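# Press the sprayer head fully onto the standing bottle

## Task

Fit the sprayer head on the bottle and force it completely down over the neck, because the fit is snug. The bottle has to stay upright, and the head must remain seated once the robot lets go: a cap that is only held in place by a gripper does not count.

## Robot and tools

ROBOT. There are two FANUC CRX arms, left_arm and right_arm, and each carries a Robotiq 140 mm two-finger gripper. The scene frame has its origin on the table top midway between the arms. +z points up, +x points out over the table, and left_arm sits on the +y side. The bases are at (+0.037, +0.434, 0) for left_arm and (-0.048, -0.401, 0) for right_arm. The words left and right are arm names only; they do not tell you which side of an image something is on. On each gripper the fingers extend along its +z axis and close along its y axis. end_effector_position is the spot between the pads when they are shut. Closed fingertips sit about 33 mm past that spot, open ones about 9 mm. While closing, the tips travel roughly 24 mm further outward, so allow that much room above the table.

ROW FORMAT. Every pose command is a single row of 20 numbers covering both arms, even when only one arm moves. The first 10 are left_arm: x, y, z, qw, qx, qy, qz, gripper position, force_limit, speed. The second 10 are right_arm in the same order. x, y, z are an absolute target in the scene frame, in metres. qw..qz is an absolute orientation quaternion, w first, also in the scene frame. Neither is an offset. The three gripper numbers each run from -1 to 1. For position, +1 is fully open (140 mm), about -0.8 is where the pads touch, and -1 closes until something blocks the fingers. force_limit is grip strength: about 14 N at -1, 60 N at 0 and 107 N at +1. speed is how fast the fingers close or open: about 30, 140 and 250 mm/s at -1, 0 and +1. Whatever value you put in these slots is obeyed, including 0. To leave a gripper alone, repeat its previous three numbers. To keep a hand still, resend its whole last reported pose. To hold an orientation, resend the same quaternion every time rather than copying the slightly drifted one from the result.

execute_actions(actions). Takes a list of actions. Each action is a table of at most 15 rows, and each row lasts one control step of 1/30 s. If a table has fewer than 15 rows, its final row is repeated until the 15 steps are used up. An empty list just returns the current state and images. An action is rejected for both arms if any target is more than 0.6 m from that gripper's current position along any of its own axes. If the first action fails this check, or any action is malformed, nothing in the call runs. On every step the commanded pose is clipped to at most 70 mm and 16 degrees from the measured pose. A distant target can therefore need several actions, and the arm halts at the last clipped pose.

move(target, speed, stop_force, blocking). target is one row of 20 numbers holding absolute poses as described above. Each hand follows a straight line and both finish together. A move lasts 0.5 to 10 s and is cut off at 10 s. The gripper numbers are applied when the move starts. speed is the top path speed in m/s, from 0.002 to 0.5, default 0.25; turning is limited to twice that value in rad/s. The paths do not avoid obstacles or the other arm. stop_force, 20 to 80 N, is a single value for both arms. It ends an arm's path once resistance against its motion rises by that much; the arm then backs up two steps and holds. Use it only at very low speed, and not on moves that rotate the gripper. Omit it when lifting away from something you are pressing on. It is not available during the first 0.2 s of a scene. blocking=false returns after 0.5 s while the arm keeps moving. It cannot be combined with stop_force, and other motion commands are refused until the move has finished. The result adds a move: line giving the ending, such as done, off_target, moving, held, contact or fault, plus which limits applied (paced means clipped, held means blocked steps). It also gives each hand's distance from its target.

wait(seconds), 0 to 10: lets time pass while both arms hold their commands, and also checks on a non-blocking move. stop(): brakes a running move, which needs some room to do so. zoom_image(camera, region): gives a closer view, where region is [x0, y0, x1, y1] in image pixels with the origin at top left, at most 504 by 504. Cameras: cam_head_left, cam_head_right, cam_high, cam_low, cam_left_wrist, cam_right_wrist, all 504x504. show_instructions(): shows the reference pages. read_manual(section): licence text only. finished_scene(scene): ends the given scene; this cannot be undone.

RESULTS. The state line lists each gripper's position and quaternion in the scene frame; the printed position can be off at long reach. Hand target lines show the pose the controller is currently driving toward. A pose unreachable line means the clearance check changed or blocked what was sent to that arm. Step readings list positions at certain steps, and HELD marks steps that were held back. object_status codes: 0 moving, 1 blocked while opening, 2 blocked while closing (a grip), 3 reached the commanded position or pads met. After sending -1, look for a 2. To squeeze harder, raise force_limit and change position slightly, for example from -1 to -0.98. position_measured is in counts: 3 is open, 230 is closed.

CAUTIONS. The arms are stiff, so aiming even slightly past a firm contact can trigger a fault. Contact torque at a joint's limit (140 N m for the first three joints, 35.2 N m for the wrist joints), or an outside force of 150 N, freezes that arm for 10 s. Fast contacts hit harder. Keep the arms from striking each other. Do not knock the bottle over or push anything off the table. Loose objects may occasionally get a small push. Holding a load heats the motors; MOTOR HOT is a warning, and an over-temperature fault brakes the arm. While you are composing a reply, the robot keeps holding its last command. Finish only when the head is seated and stays there after release.

Each tool is called after "Call:" as name(argument=value, ...), one argument or row to a line, values as JSON.

Reference images:

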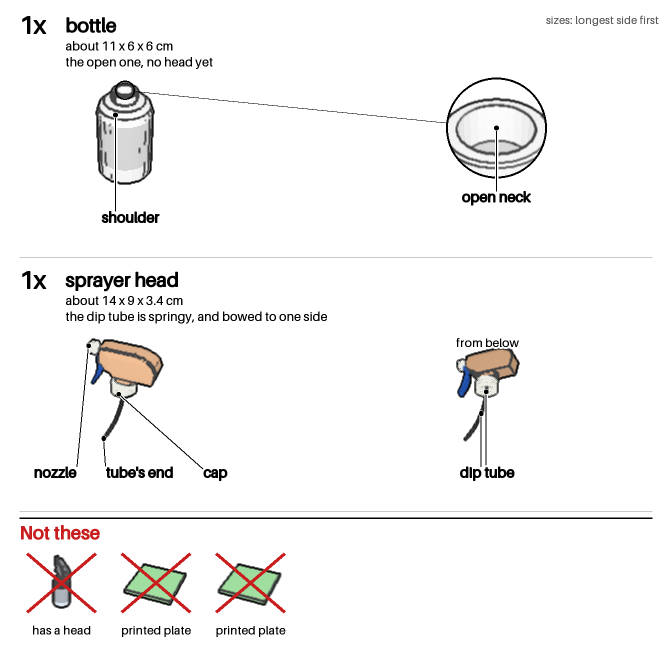

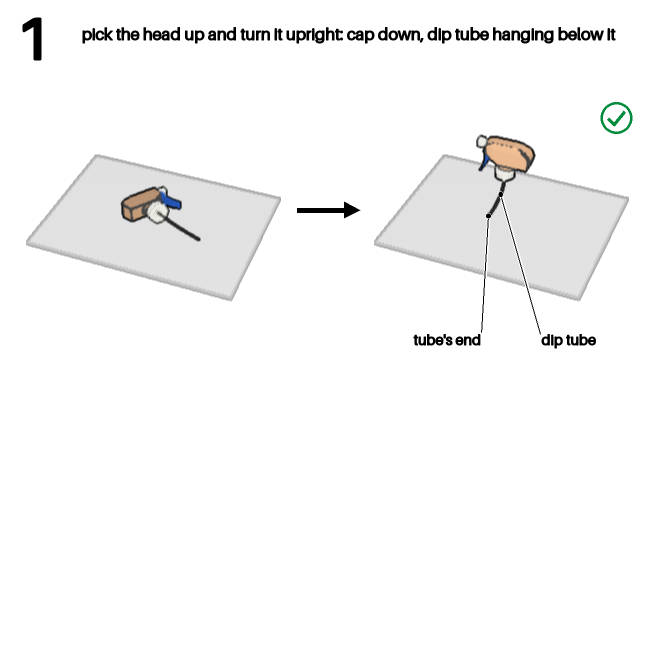

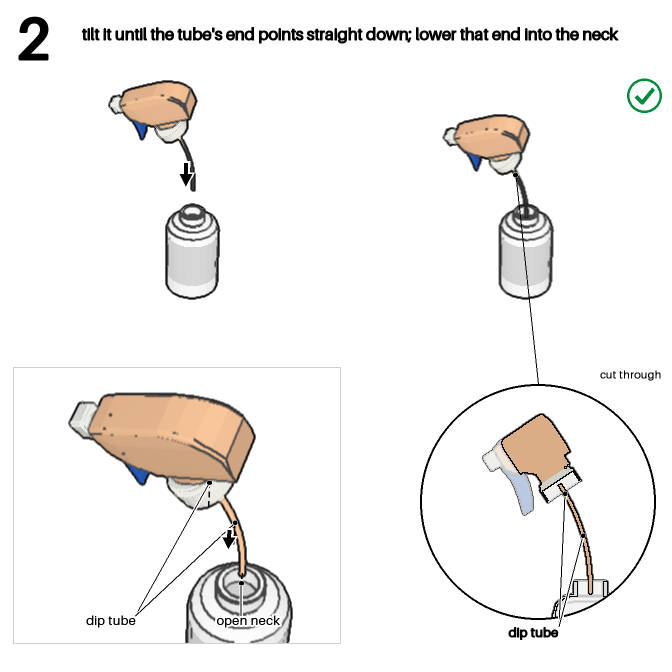

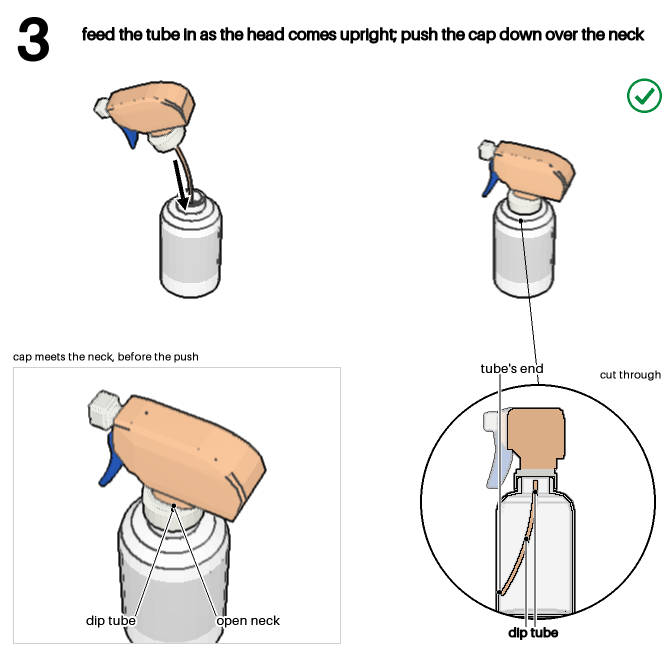

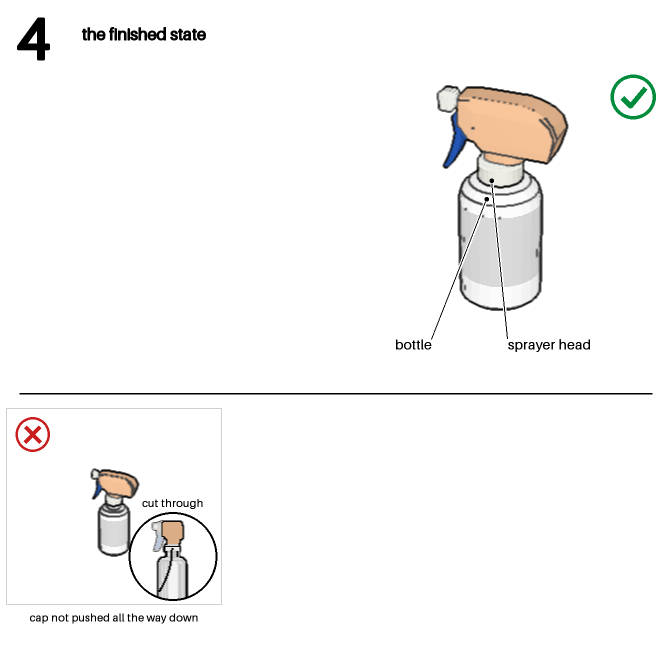

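## Session

Call:
execute_actions(
  actions=[],
)

Scene clock: 0.00 s.
left_arm: end_effector_position=(+0.8350, -0.1262, +0.3464) position_measured=3 object_status=3 end_effector_quat_wxyz=(+0.256, +0.591, -0.527, +0.554) | right_arm: end_effector_position=(+0.3386, -0.2909, +0.2004) position_measured=3 object_status=3 end_effector_quat_wxyz=(-0.145, +0.967, +0.054, +0.202)
Joint positions: left_arm=[-0.391  0.685  0.247  1.655 -0.762 -0.665] | right_arm=[ 0.398 -0.543 -0.574 -0.075 -1.043  1.158]
Joint velocities: left_arm=[ 0.     0.001  0.     0.001 -0.     0.   ] | right_arm=[ 0.    -0.    -0.    -0.     0.    -0.001]
Hand target (left_arm): +0.835, -0.126, +0.346; +0.256, +0.591, -0.527, +0.554
Hand target (right_arm): +0.339, -0.291, +0.200; -0.145, +0.967, +0.054, +0.202

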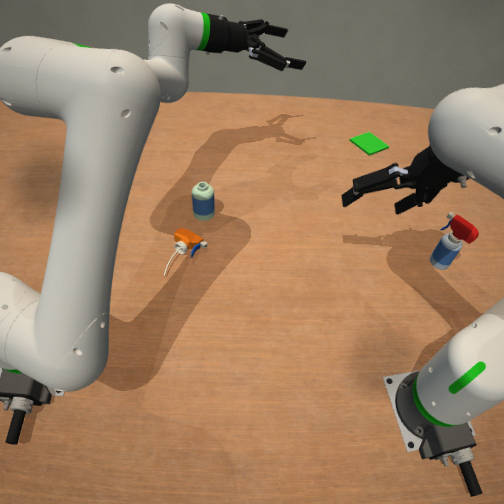

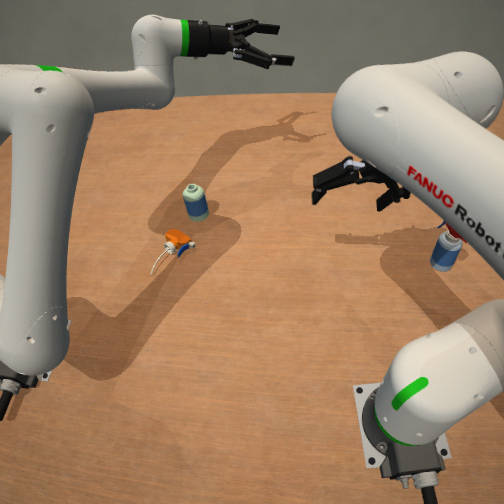

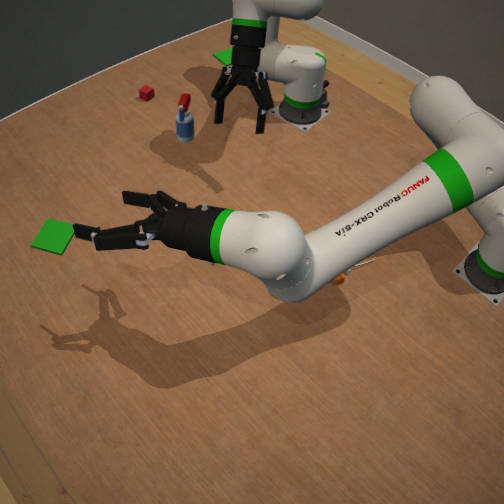

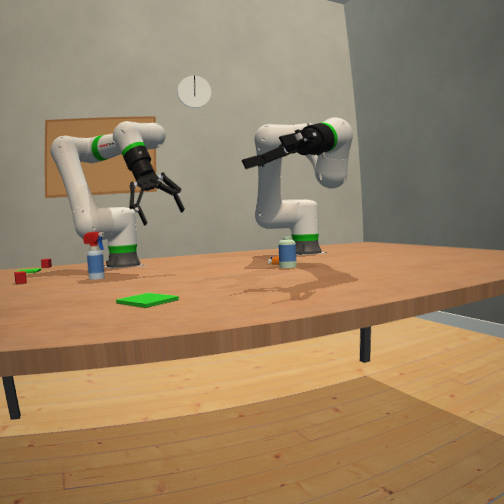

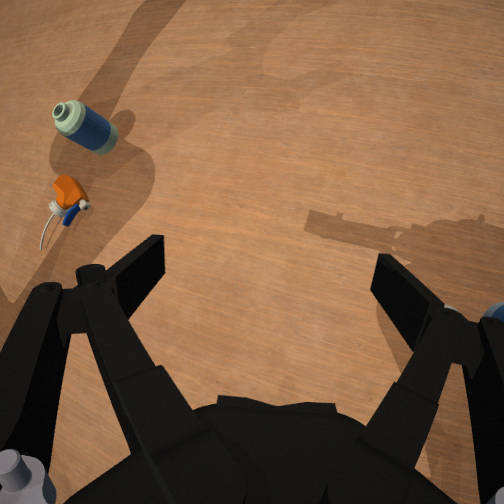

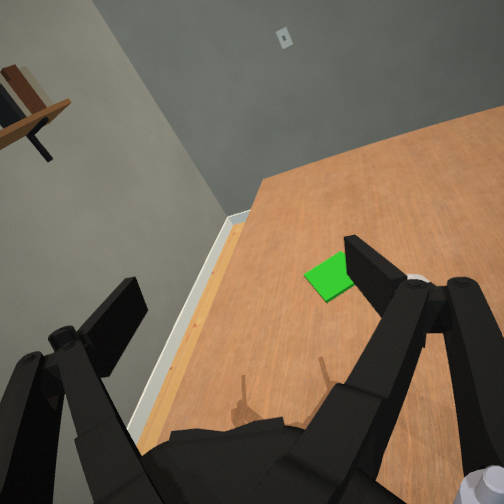

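Call:
move(
  target=[0.40,0.12,0.35,0,1,0,0,1,0,0, 0.339,-0.291,0.200,-0.145,0.967,0.054,0.202,1,0,0],
)

Scene clock: 8.93 s.
left_arm: end_effector_position=(+0.4006, +0.1195, +0.3486) position_measured=3 object_status=3 end_effector_quat_wxyz=(+0.001, +1.000, -0.001, +0.001) | right_arm: end_effector_position=(+0.3390, -0.2910, +0.2000) position_measured=3 object_status=3 end_effector_quat_wxyz=(-0.145, +0.967, +0.054, +0.202)
Joint positions: left_arm=[-0.459  0.113  0.378  0.001 -1.832  2.008] | right_arm=[ 0.397 -0.543 -0.575 -0.075 -1.041  1.16 ]
Joint velocities: left_arm=[-0.001  0.    -0.    -0.001 -0.     0.002] | right_arm=[ 0.     0.    -0.     0.     0.001 -0.   ]
Hand target (left_arm): +0.401, +0.119, +0.349; +0.001, +1.000, -0.001, +0.001
Hand target (right_arm): +0.339, -0.291, +0.200; -0.145, +0.967, +0.054, +0.202
Off the commanded pose (left_arm): 0.002 m, 0 deg.
Off the commanded pose (right_arm): 0.000 m, 0 deg.
move: done

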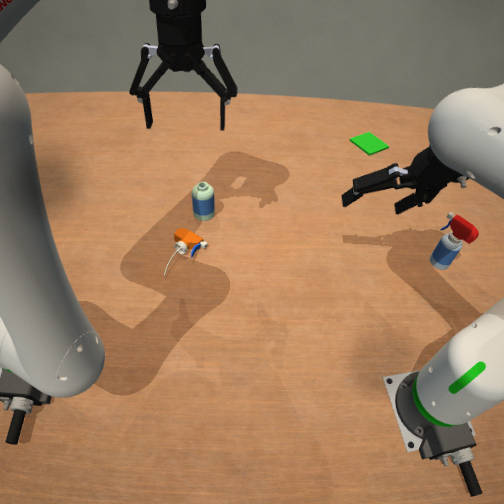

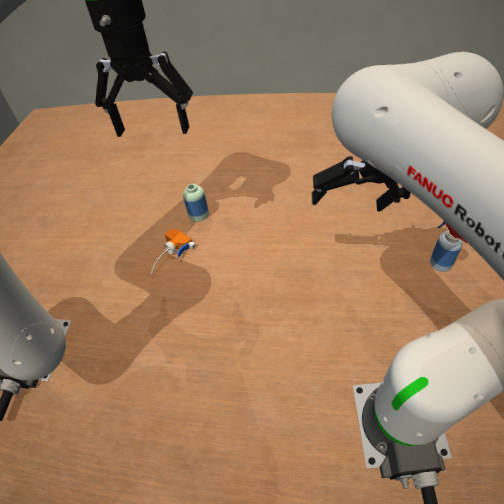

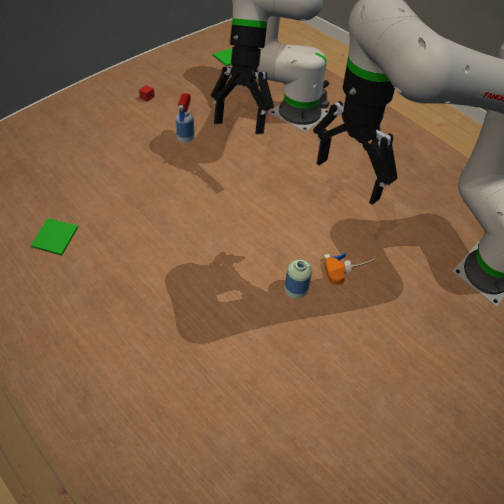

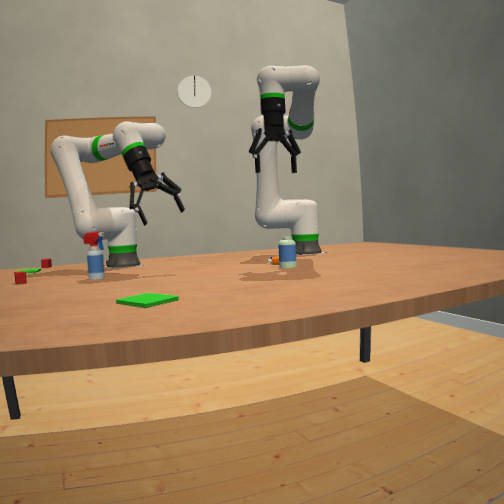

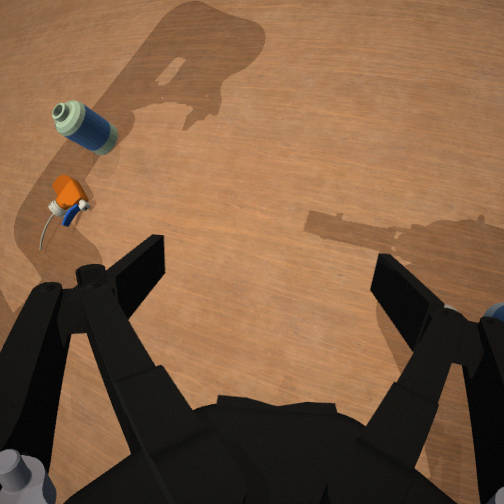

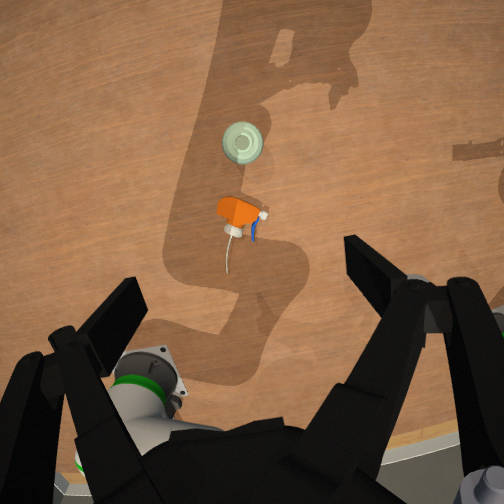

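Call:
move(
  target=[0.38,0.15,0.22,0,0.02,1,0,1,0,0, 0.339,-0.291,0.200,-0.145,0.967,0.054,0.202,1,0,0],
)

Scene clock: 26.80 s.
left_arm: end_effector_position=(+0.3802, +0.1512, +0.2189) position_measured=3 object_status=3 end_effector_quat_wxyz=(+0.133, +0.244, +0.924, -0.263) | right_arm: end_effector_position=(+0.3390, -0.2910, +0.2000) position_measured=3 object_status=3 end_effector_quat_wxyz=(-0.145, +0.967, +0.054, +0.202)
Joint positions: left_arm=[ 0.042 -0.343 -0.651  0.631 -1.235  3.927] | right_arm=[ 0.397 -0.543 -0.575 -0.075 -1.041  1.16 ]
Joint velocities: left_arm=[ 0.009 -0.016 -0.023  0.019  0.012 -0.   ] | right_arm=[ 0.001 -0.    -0.    -0.002 -0.     0.   ]
Hand target (left_arm): +0.380, +0.151, +0.219; +0.133, +0.243, +0.924, -0.263
Hand target (right_arm): +0.339, -0.291, +0.200; -0.145, +0.967, +0.054, +0.202
Off the commanded pose (left_arm): 0.002 m, 44 deg; orientation clipped at the last step of the last action.
Off the commanded pose (right_arm): 0.000 m, 0 deg.
joint sent to its limit (left arm) — the command would take joint 6 (wrist roll) past its upper limit, so that joint was sent only as far as its limit.
move: off_target (left_arm); limits=paced

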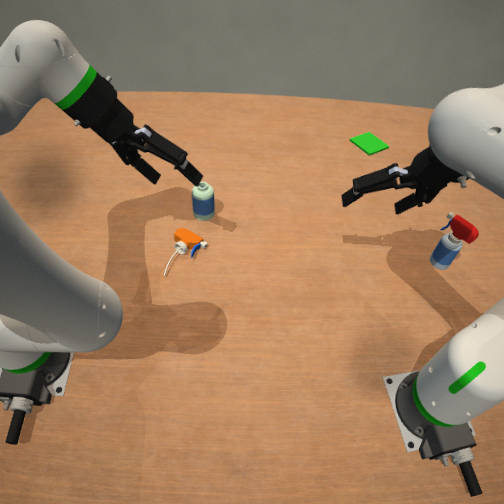

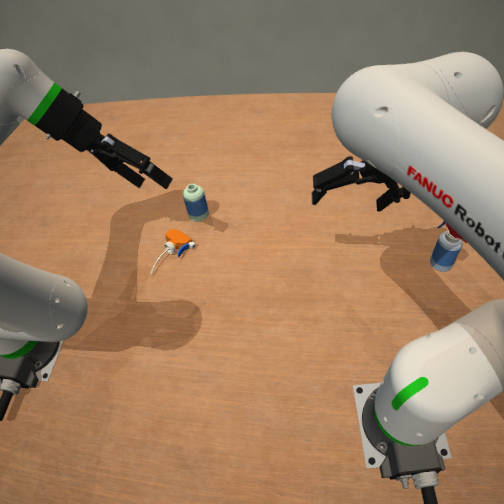

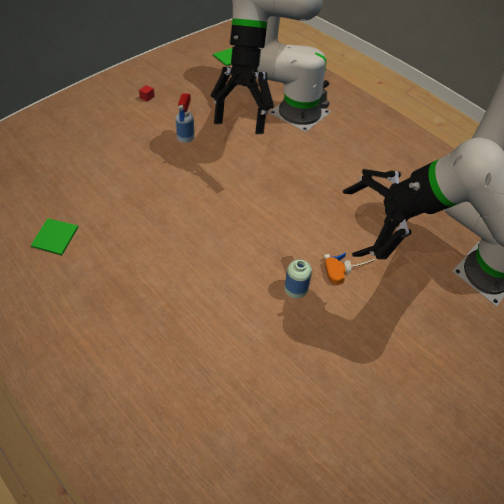

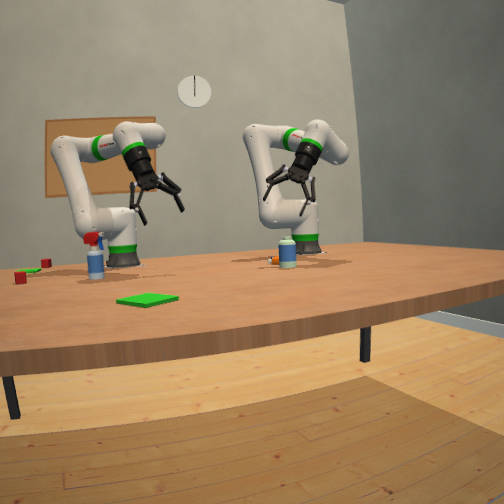

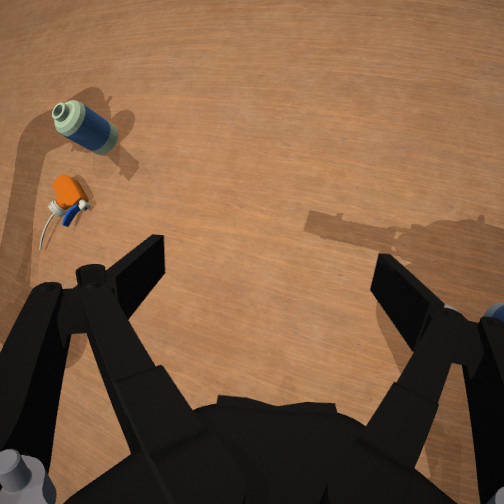

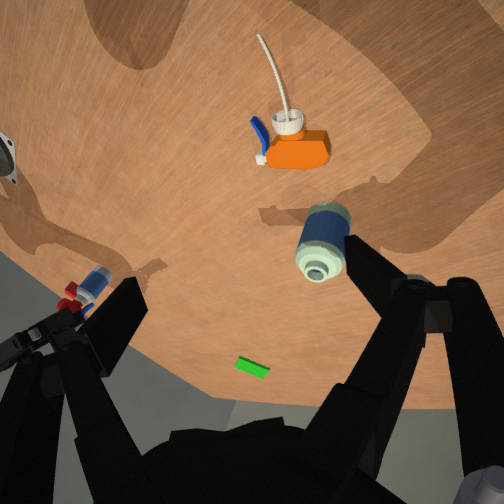

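Wrong way round. Go back via the other direction.

Call:
move(
  target=[0.38,0.15,0.25,0,0.924,0.383,0,1,0,0, 0.339,-0.291,0.200,-0.145,0.967,0.054,0.202,1,0,0],
  speed=0.5,
)

Call:
move(
  target=[0.38,0.15,0.25,0,0.5,-0.866,0,1,0,0, 0.339,-0.291,0.200,-0.145,0.967,0.054,0.202,1,0,0],
  speed=0.5,
)

Call:
move(
  target=[0.38,0.15,0.22,0,0,-1,0,1,0,0, 0.339,-0.291,0.200,-0.145,0.967,0.054,0.202,1,0,0],
  speed=0.5,
)

Scene clock: 33.27 s.
left_arm: end_effector_position=(+0.3802, +0.1494, +0.2505) position_measured=3 object_status=3 end_effector_quat_wxyz=(+0.002, +0.924, +0.382, -0.000) | right_arm: end_effector_position=(+0.3390, -0.2910, +0.2000) position_measured=3 object_status=3 end_effector_quat_wxyz=(-0.145, +0.967, +0.054, +0.202)
Joint positions: left_arm=[-0.415 -0.012  0.015  0.003 -1.596  2.749] | right_arm=[ 0.397 -0.543 -0.575 -0.075 -1.041  1.16 ]
Joint velocities: left_arm=[ 0.    -0.001  0.     0.001 -0.    -0.   ] | right_arm=[-0.     0.     0.    -0.     0.001 -0.002]
Hand target (left_arm): +0.380, +0.149, +0.251; +0.002, +0.924, +0.382, -0.000
Hand target (right_arm): +0.339, -0.291, +0.200; -0.145, +0.967, +0.054, +0.202
Off the commanded pose (left_arm): 0.001 m, 0 deg.
Off the commanded pose (right_arm): 0.000 m, 0 deg.
move: done

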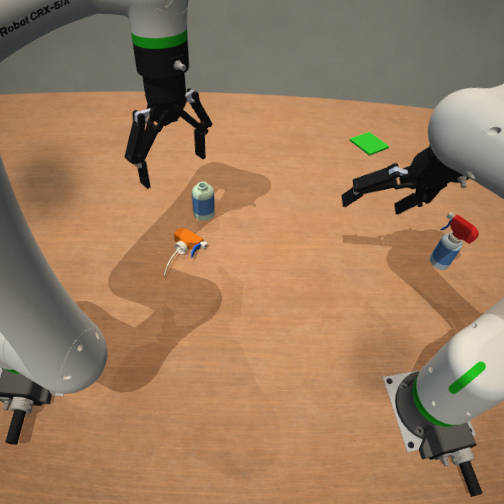

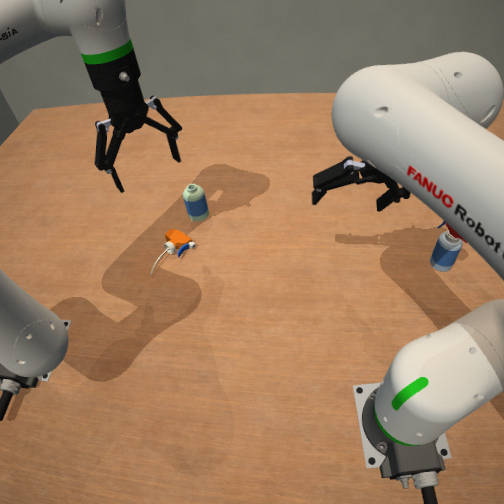

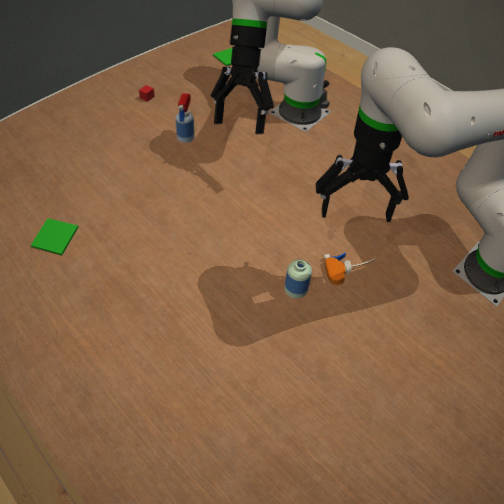

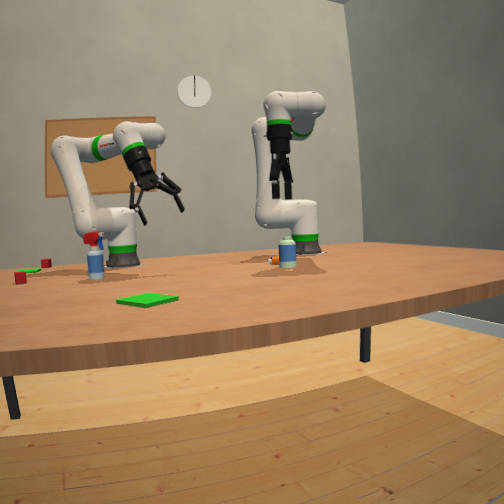

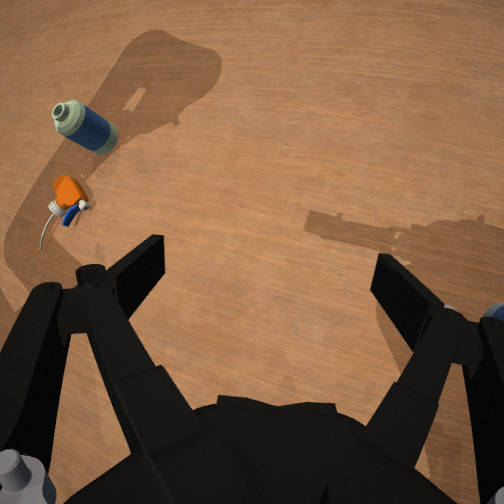

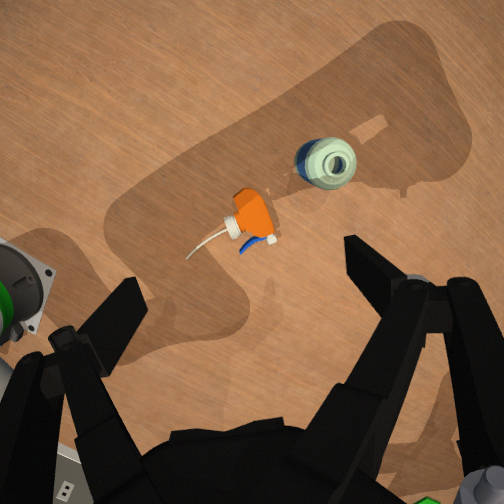

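Scene clock: 36.67 s.
left_arm: end_effector_position=(+0.3800, +0.1500, +0.2500) position_measured=3 object_status=3 end_effector_quat_wxyz=(+0.000, -0.500, +0.866, -0.000) | right_arm: end_effector_position=(+0.3390, -0.2910, +0.2000) position_measured=3 object_status=3 end_effector_quat_wxyz=(-0.145, +0.967, +0.054, +0.202)
Joint positions: left_arm=[-0.416 -0.01   0.016 -0.    -1.598 -0.129] | right_arm=[ 0.397 -0.543 -0.575 -0.075 -1.041  1.16 ]
Joint velocities: left_arm=[ 0.001  0.     0.    -0.     0.     0.001] | right_arm=[ 0.001 -0.     0.     0.001 -0.001  0.   ]
Hand target (left_arm): +0.380, +0.150, +0.250; -0.000, -0.500, +0.866, -0.000
Hand target (right_arm): +0.339, -0.291, +0.200; -0.145, +0.967, +0.054, +0.202
Off the commanded pose (left_arm): 0.000 m, 0 deg.
Off the commanded pose (right_arm): 0.000 m, 0 deg.
move: done

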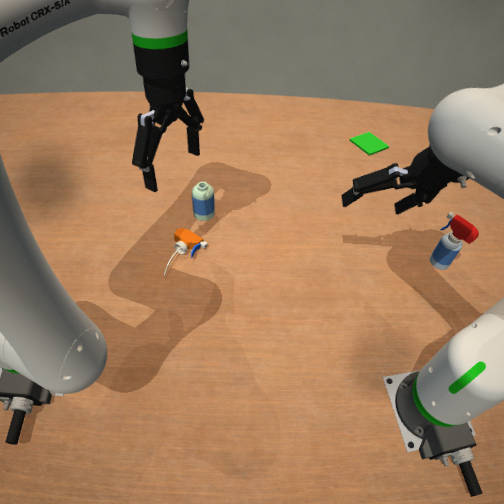

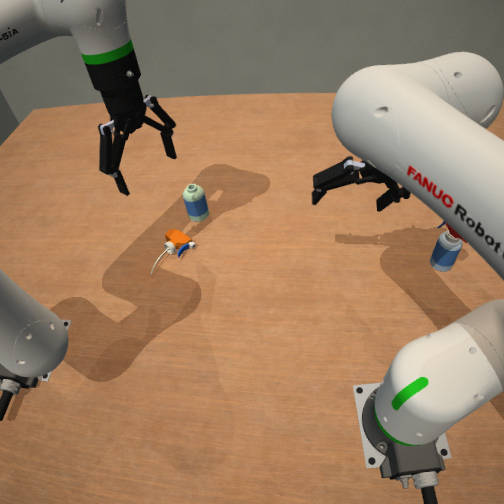

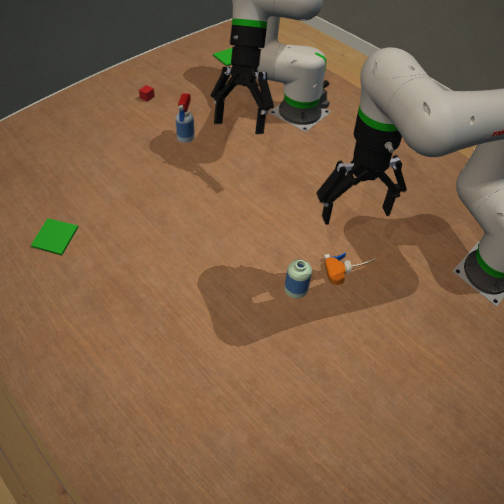

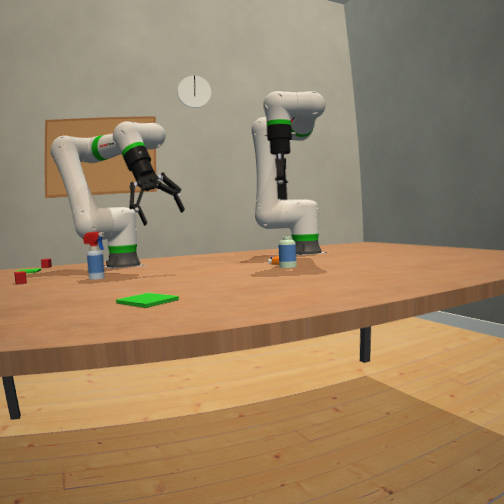

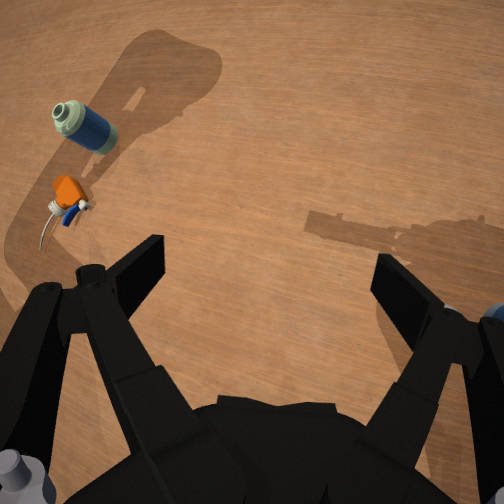

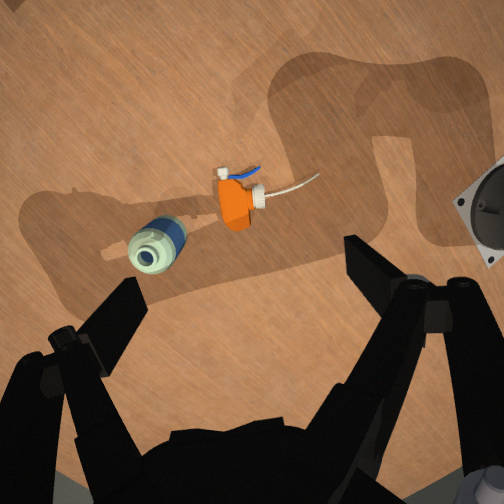

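Scene clock: 38.23 s.
left_arm: end_effector_position=(+0.3801, +0.1500, +0.2200) position_measured=3 object_status=3 end_effector_quat_wxyz=(+0.000, +0.000, +1.000, +0.000) | right_arm: end_effector_position=(+0.3390, -0.2910, +0.2000) position_measured=3 object_status=3 end_effector_quat_wxyz=(-0.145, +0.967, +0.054, +0.202)
Joint positions: left_arm=[-0.416 -0.01  -0.052 -0.    -1.528 -1.176] | right_arm=[ 0.397 -0.543 -0.575 -0.075 -1.041  1.16 ]
Joint velocities: left_arm=[ 0.001  0.    -0.    -0.001  0.     0.001] | right_arm=[-0.001  0.     0.    -0.    -0.     0.   ]
Hand target (left_arm): +0.380, +0.150, +0.220; -0.000, +0.000, +1.000, -0.000
Hand target (right_arm): +0.339, -0.291, +0.200; -0.145, +0.967, +0.054, +0.202
Off the commanded pose (left_arm): 0.000 m, 0 deg.
Off the commanded pose (right_arm): 0.000 m, 0 deg.
move: done

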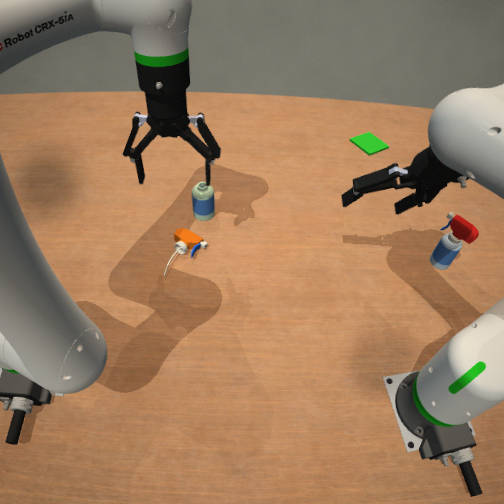

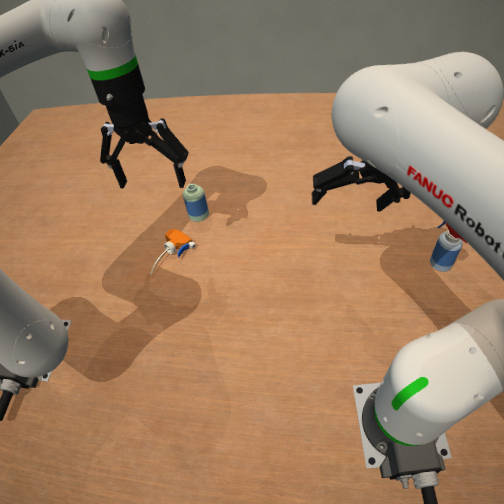

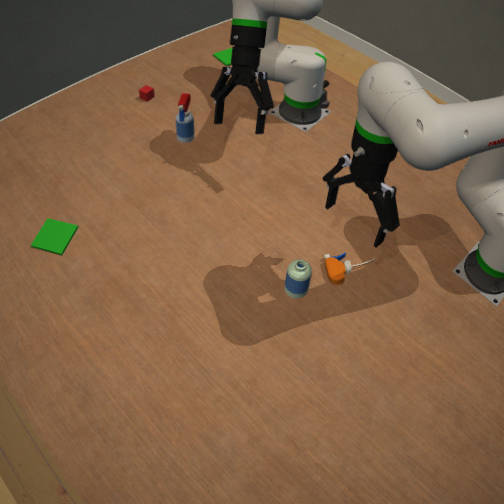

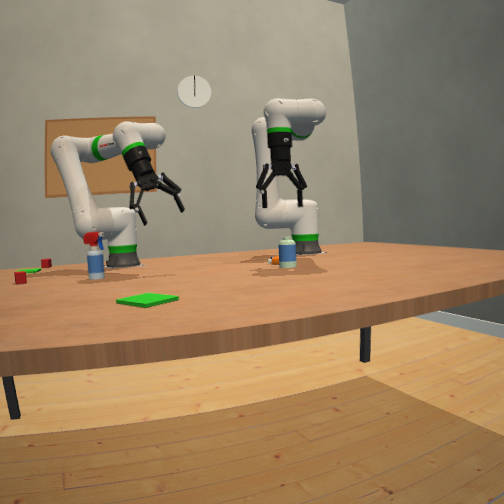

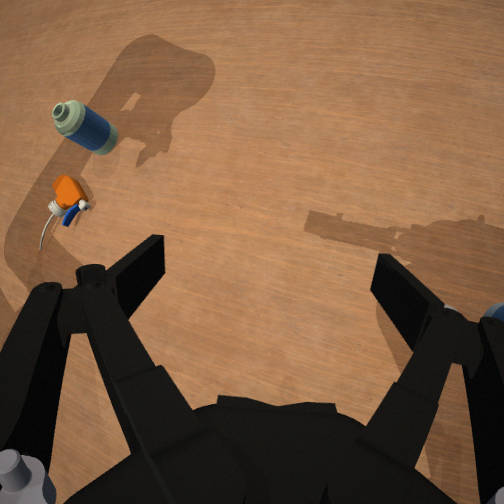

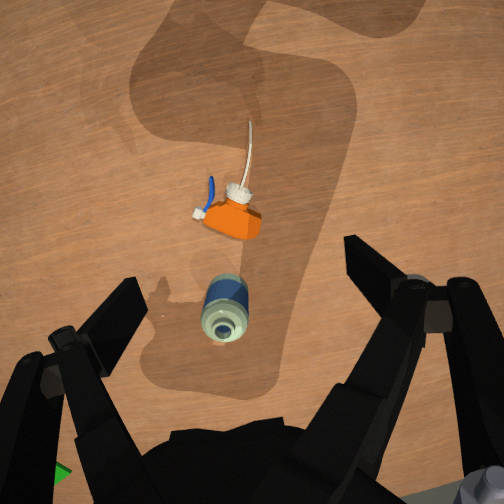

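Call:
move(
  target=[0.385,0.125,0.10,0,-0.208,-0.978,0,1,0,0, 0.339,-0.291,0.200,-0.145,0.967,0.054,0.202,1,0,0],
)

Scene clock: 47.50 s.
left_arm: end_effector_position=(+0.3854, +0.1247, +0.1001) position_measured=3 object_status=3 end_effector_quat_wxyz=(+0.000, +0.208, +0.978, -0.000) | right_arm: end_effector_position=(+0.3390, -0.2910, +0.2000) position_measured=3 object_status=3 end_effector_quat_wxyz=(-0.145, +0.967, +0.054, +0.202)
Joint positions: left_arm=[-0.464  0.096 -0.227  0.    -1.247 -1.548] | right_arm=[ 0.397 -0.543 -0.575 -0.075 -1.041  1.16 ]
Joint velocities: left_arm=[ 0.002  0.    -0.    -0.     0.    -0.001] | right_arm=[-0.001  0.    -0.    -0.001  0.    -0.   ]
Hand target (left_arm): +0.385, +0.125, +0.100; -0.000, +0.208, +0.978, -0.000
Hand target (right_arm): +0.339, -0.291, +0.200; -0.145, +0.967, +0.054, +0.202
Off the commanded pose (left_arm): 0.001 m, 0 deg.
Off the commanded pose (right_arm): 0.000 m, 0 deg.
move: done

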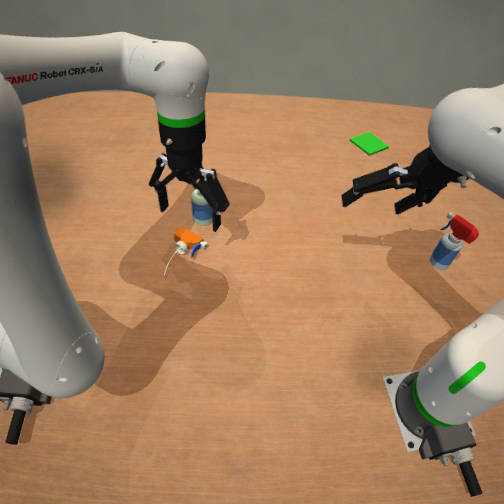

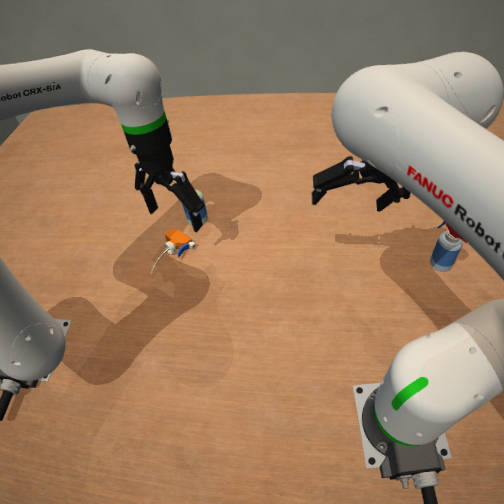

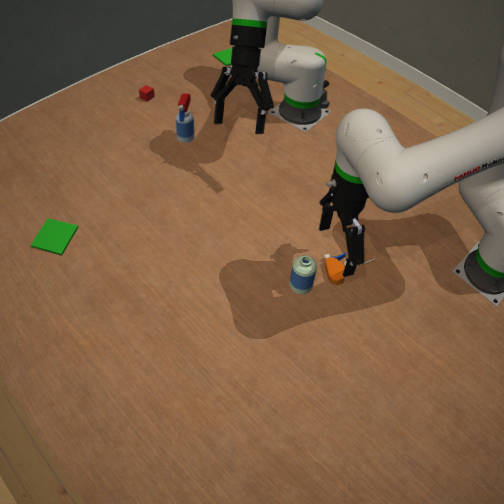

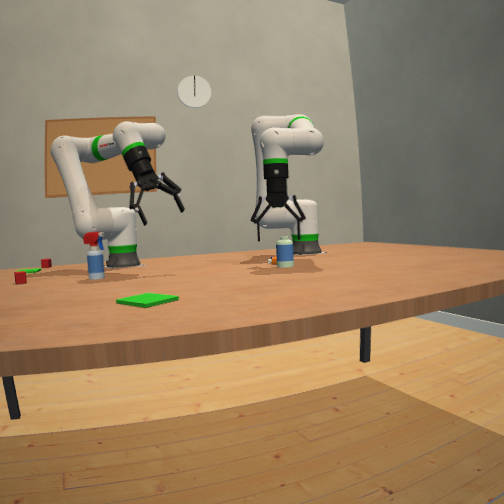

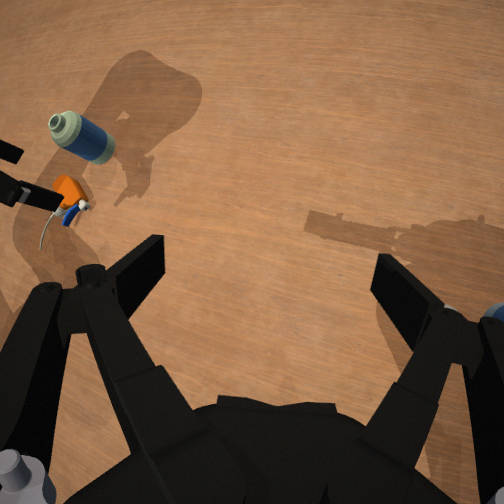

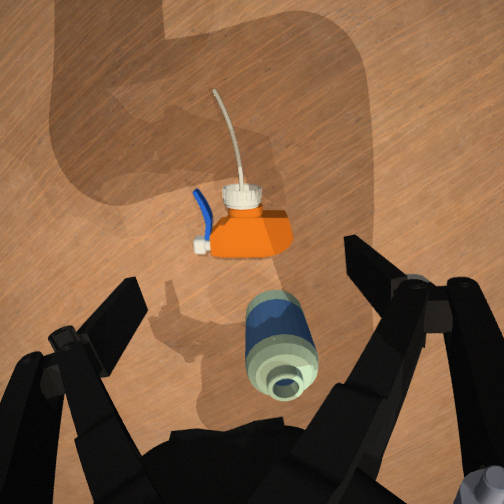

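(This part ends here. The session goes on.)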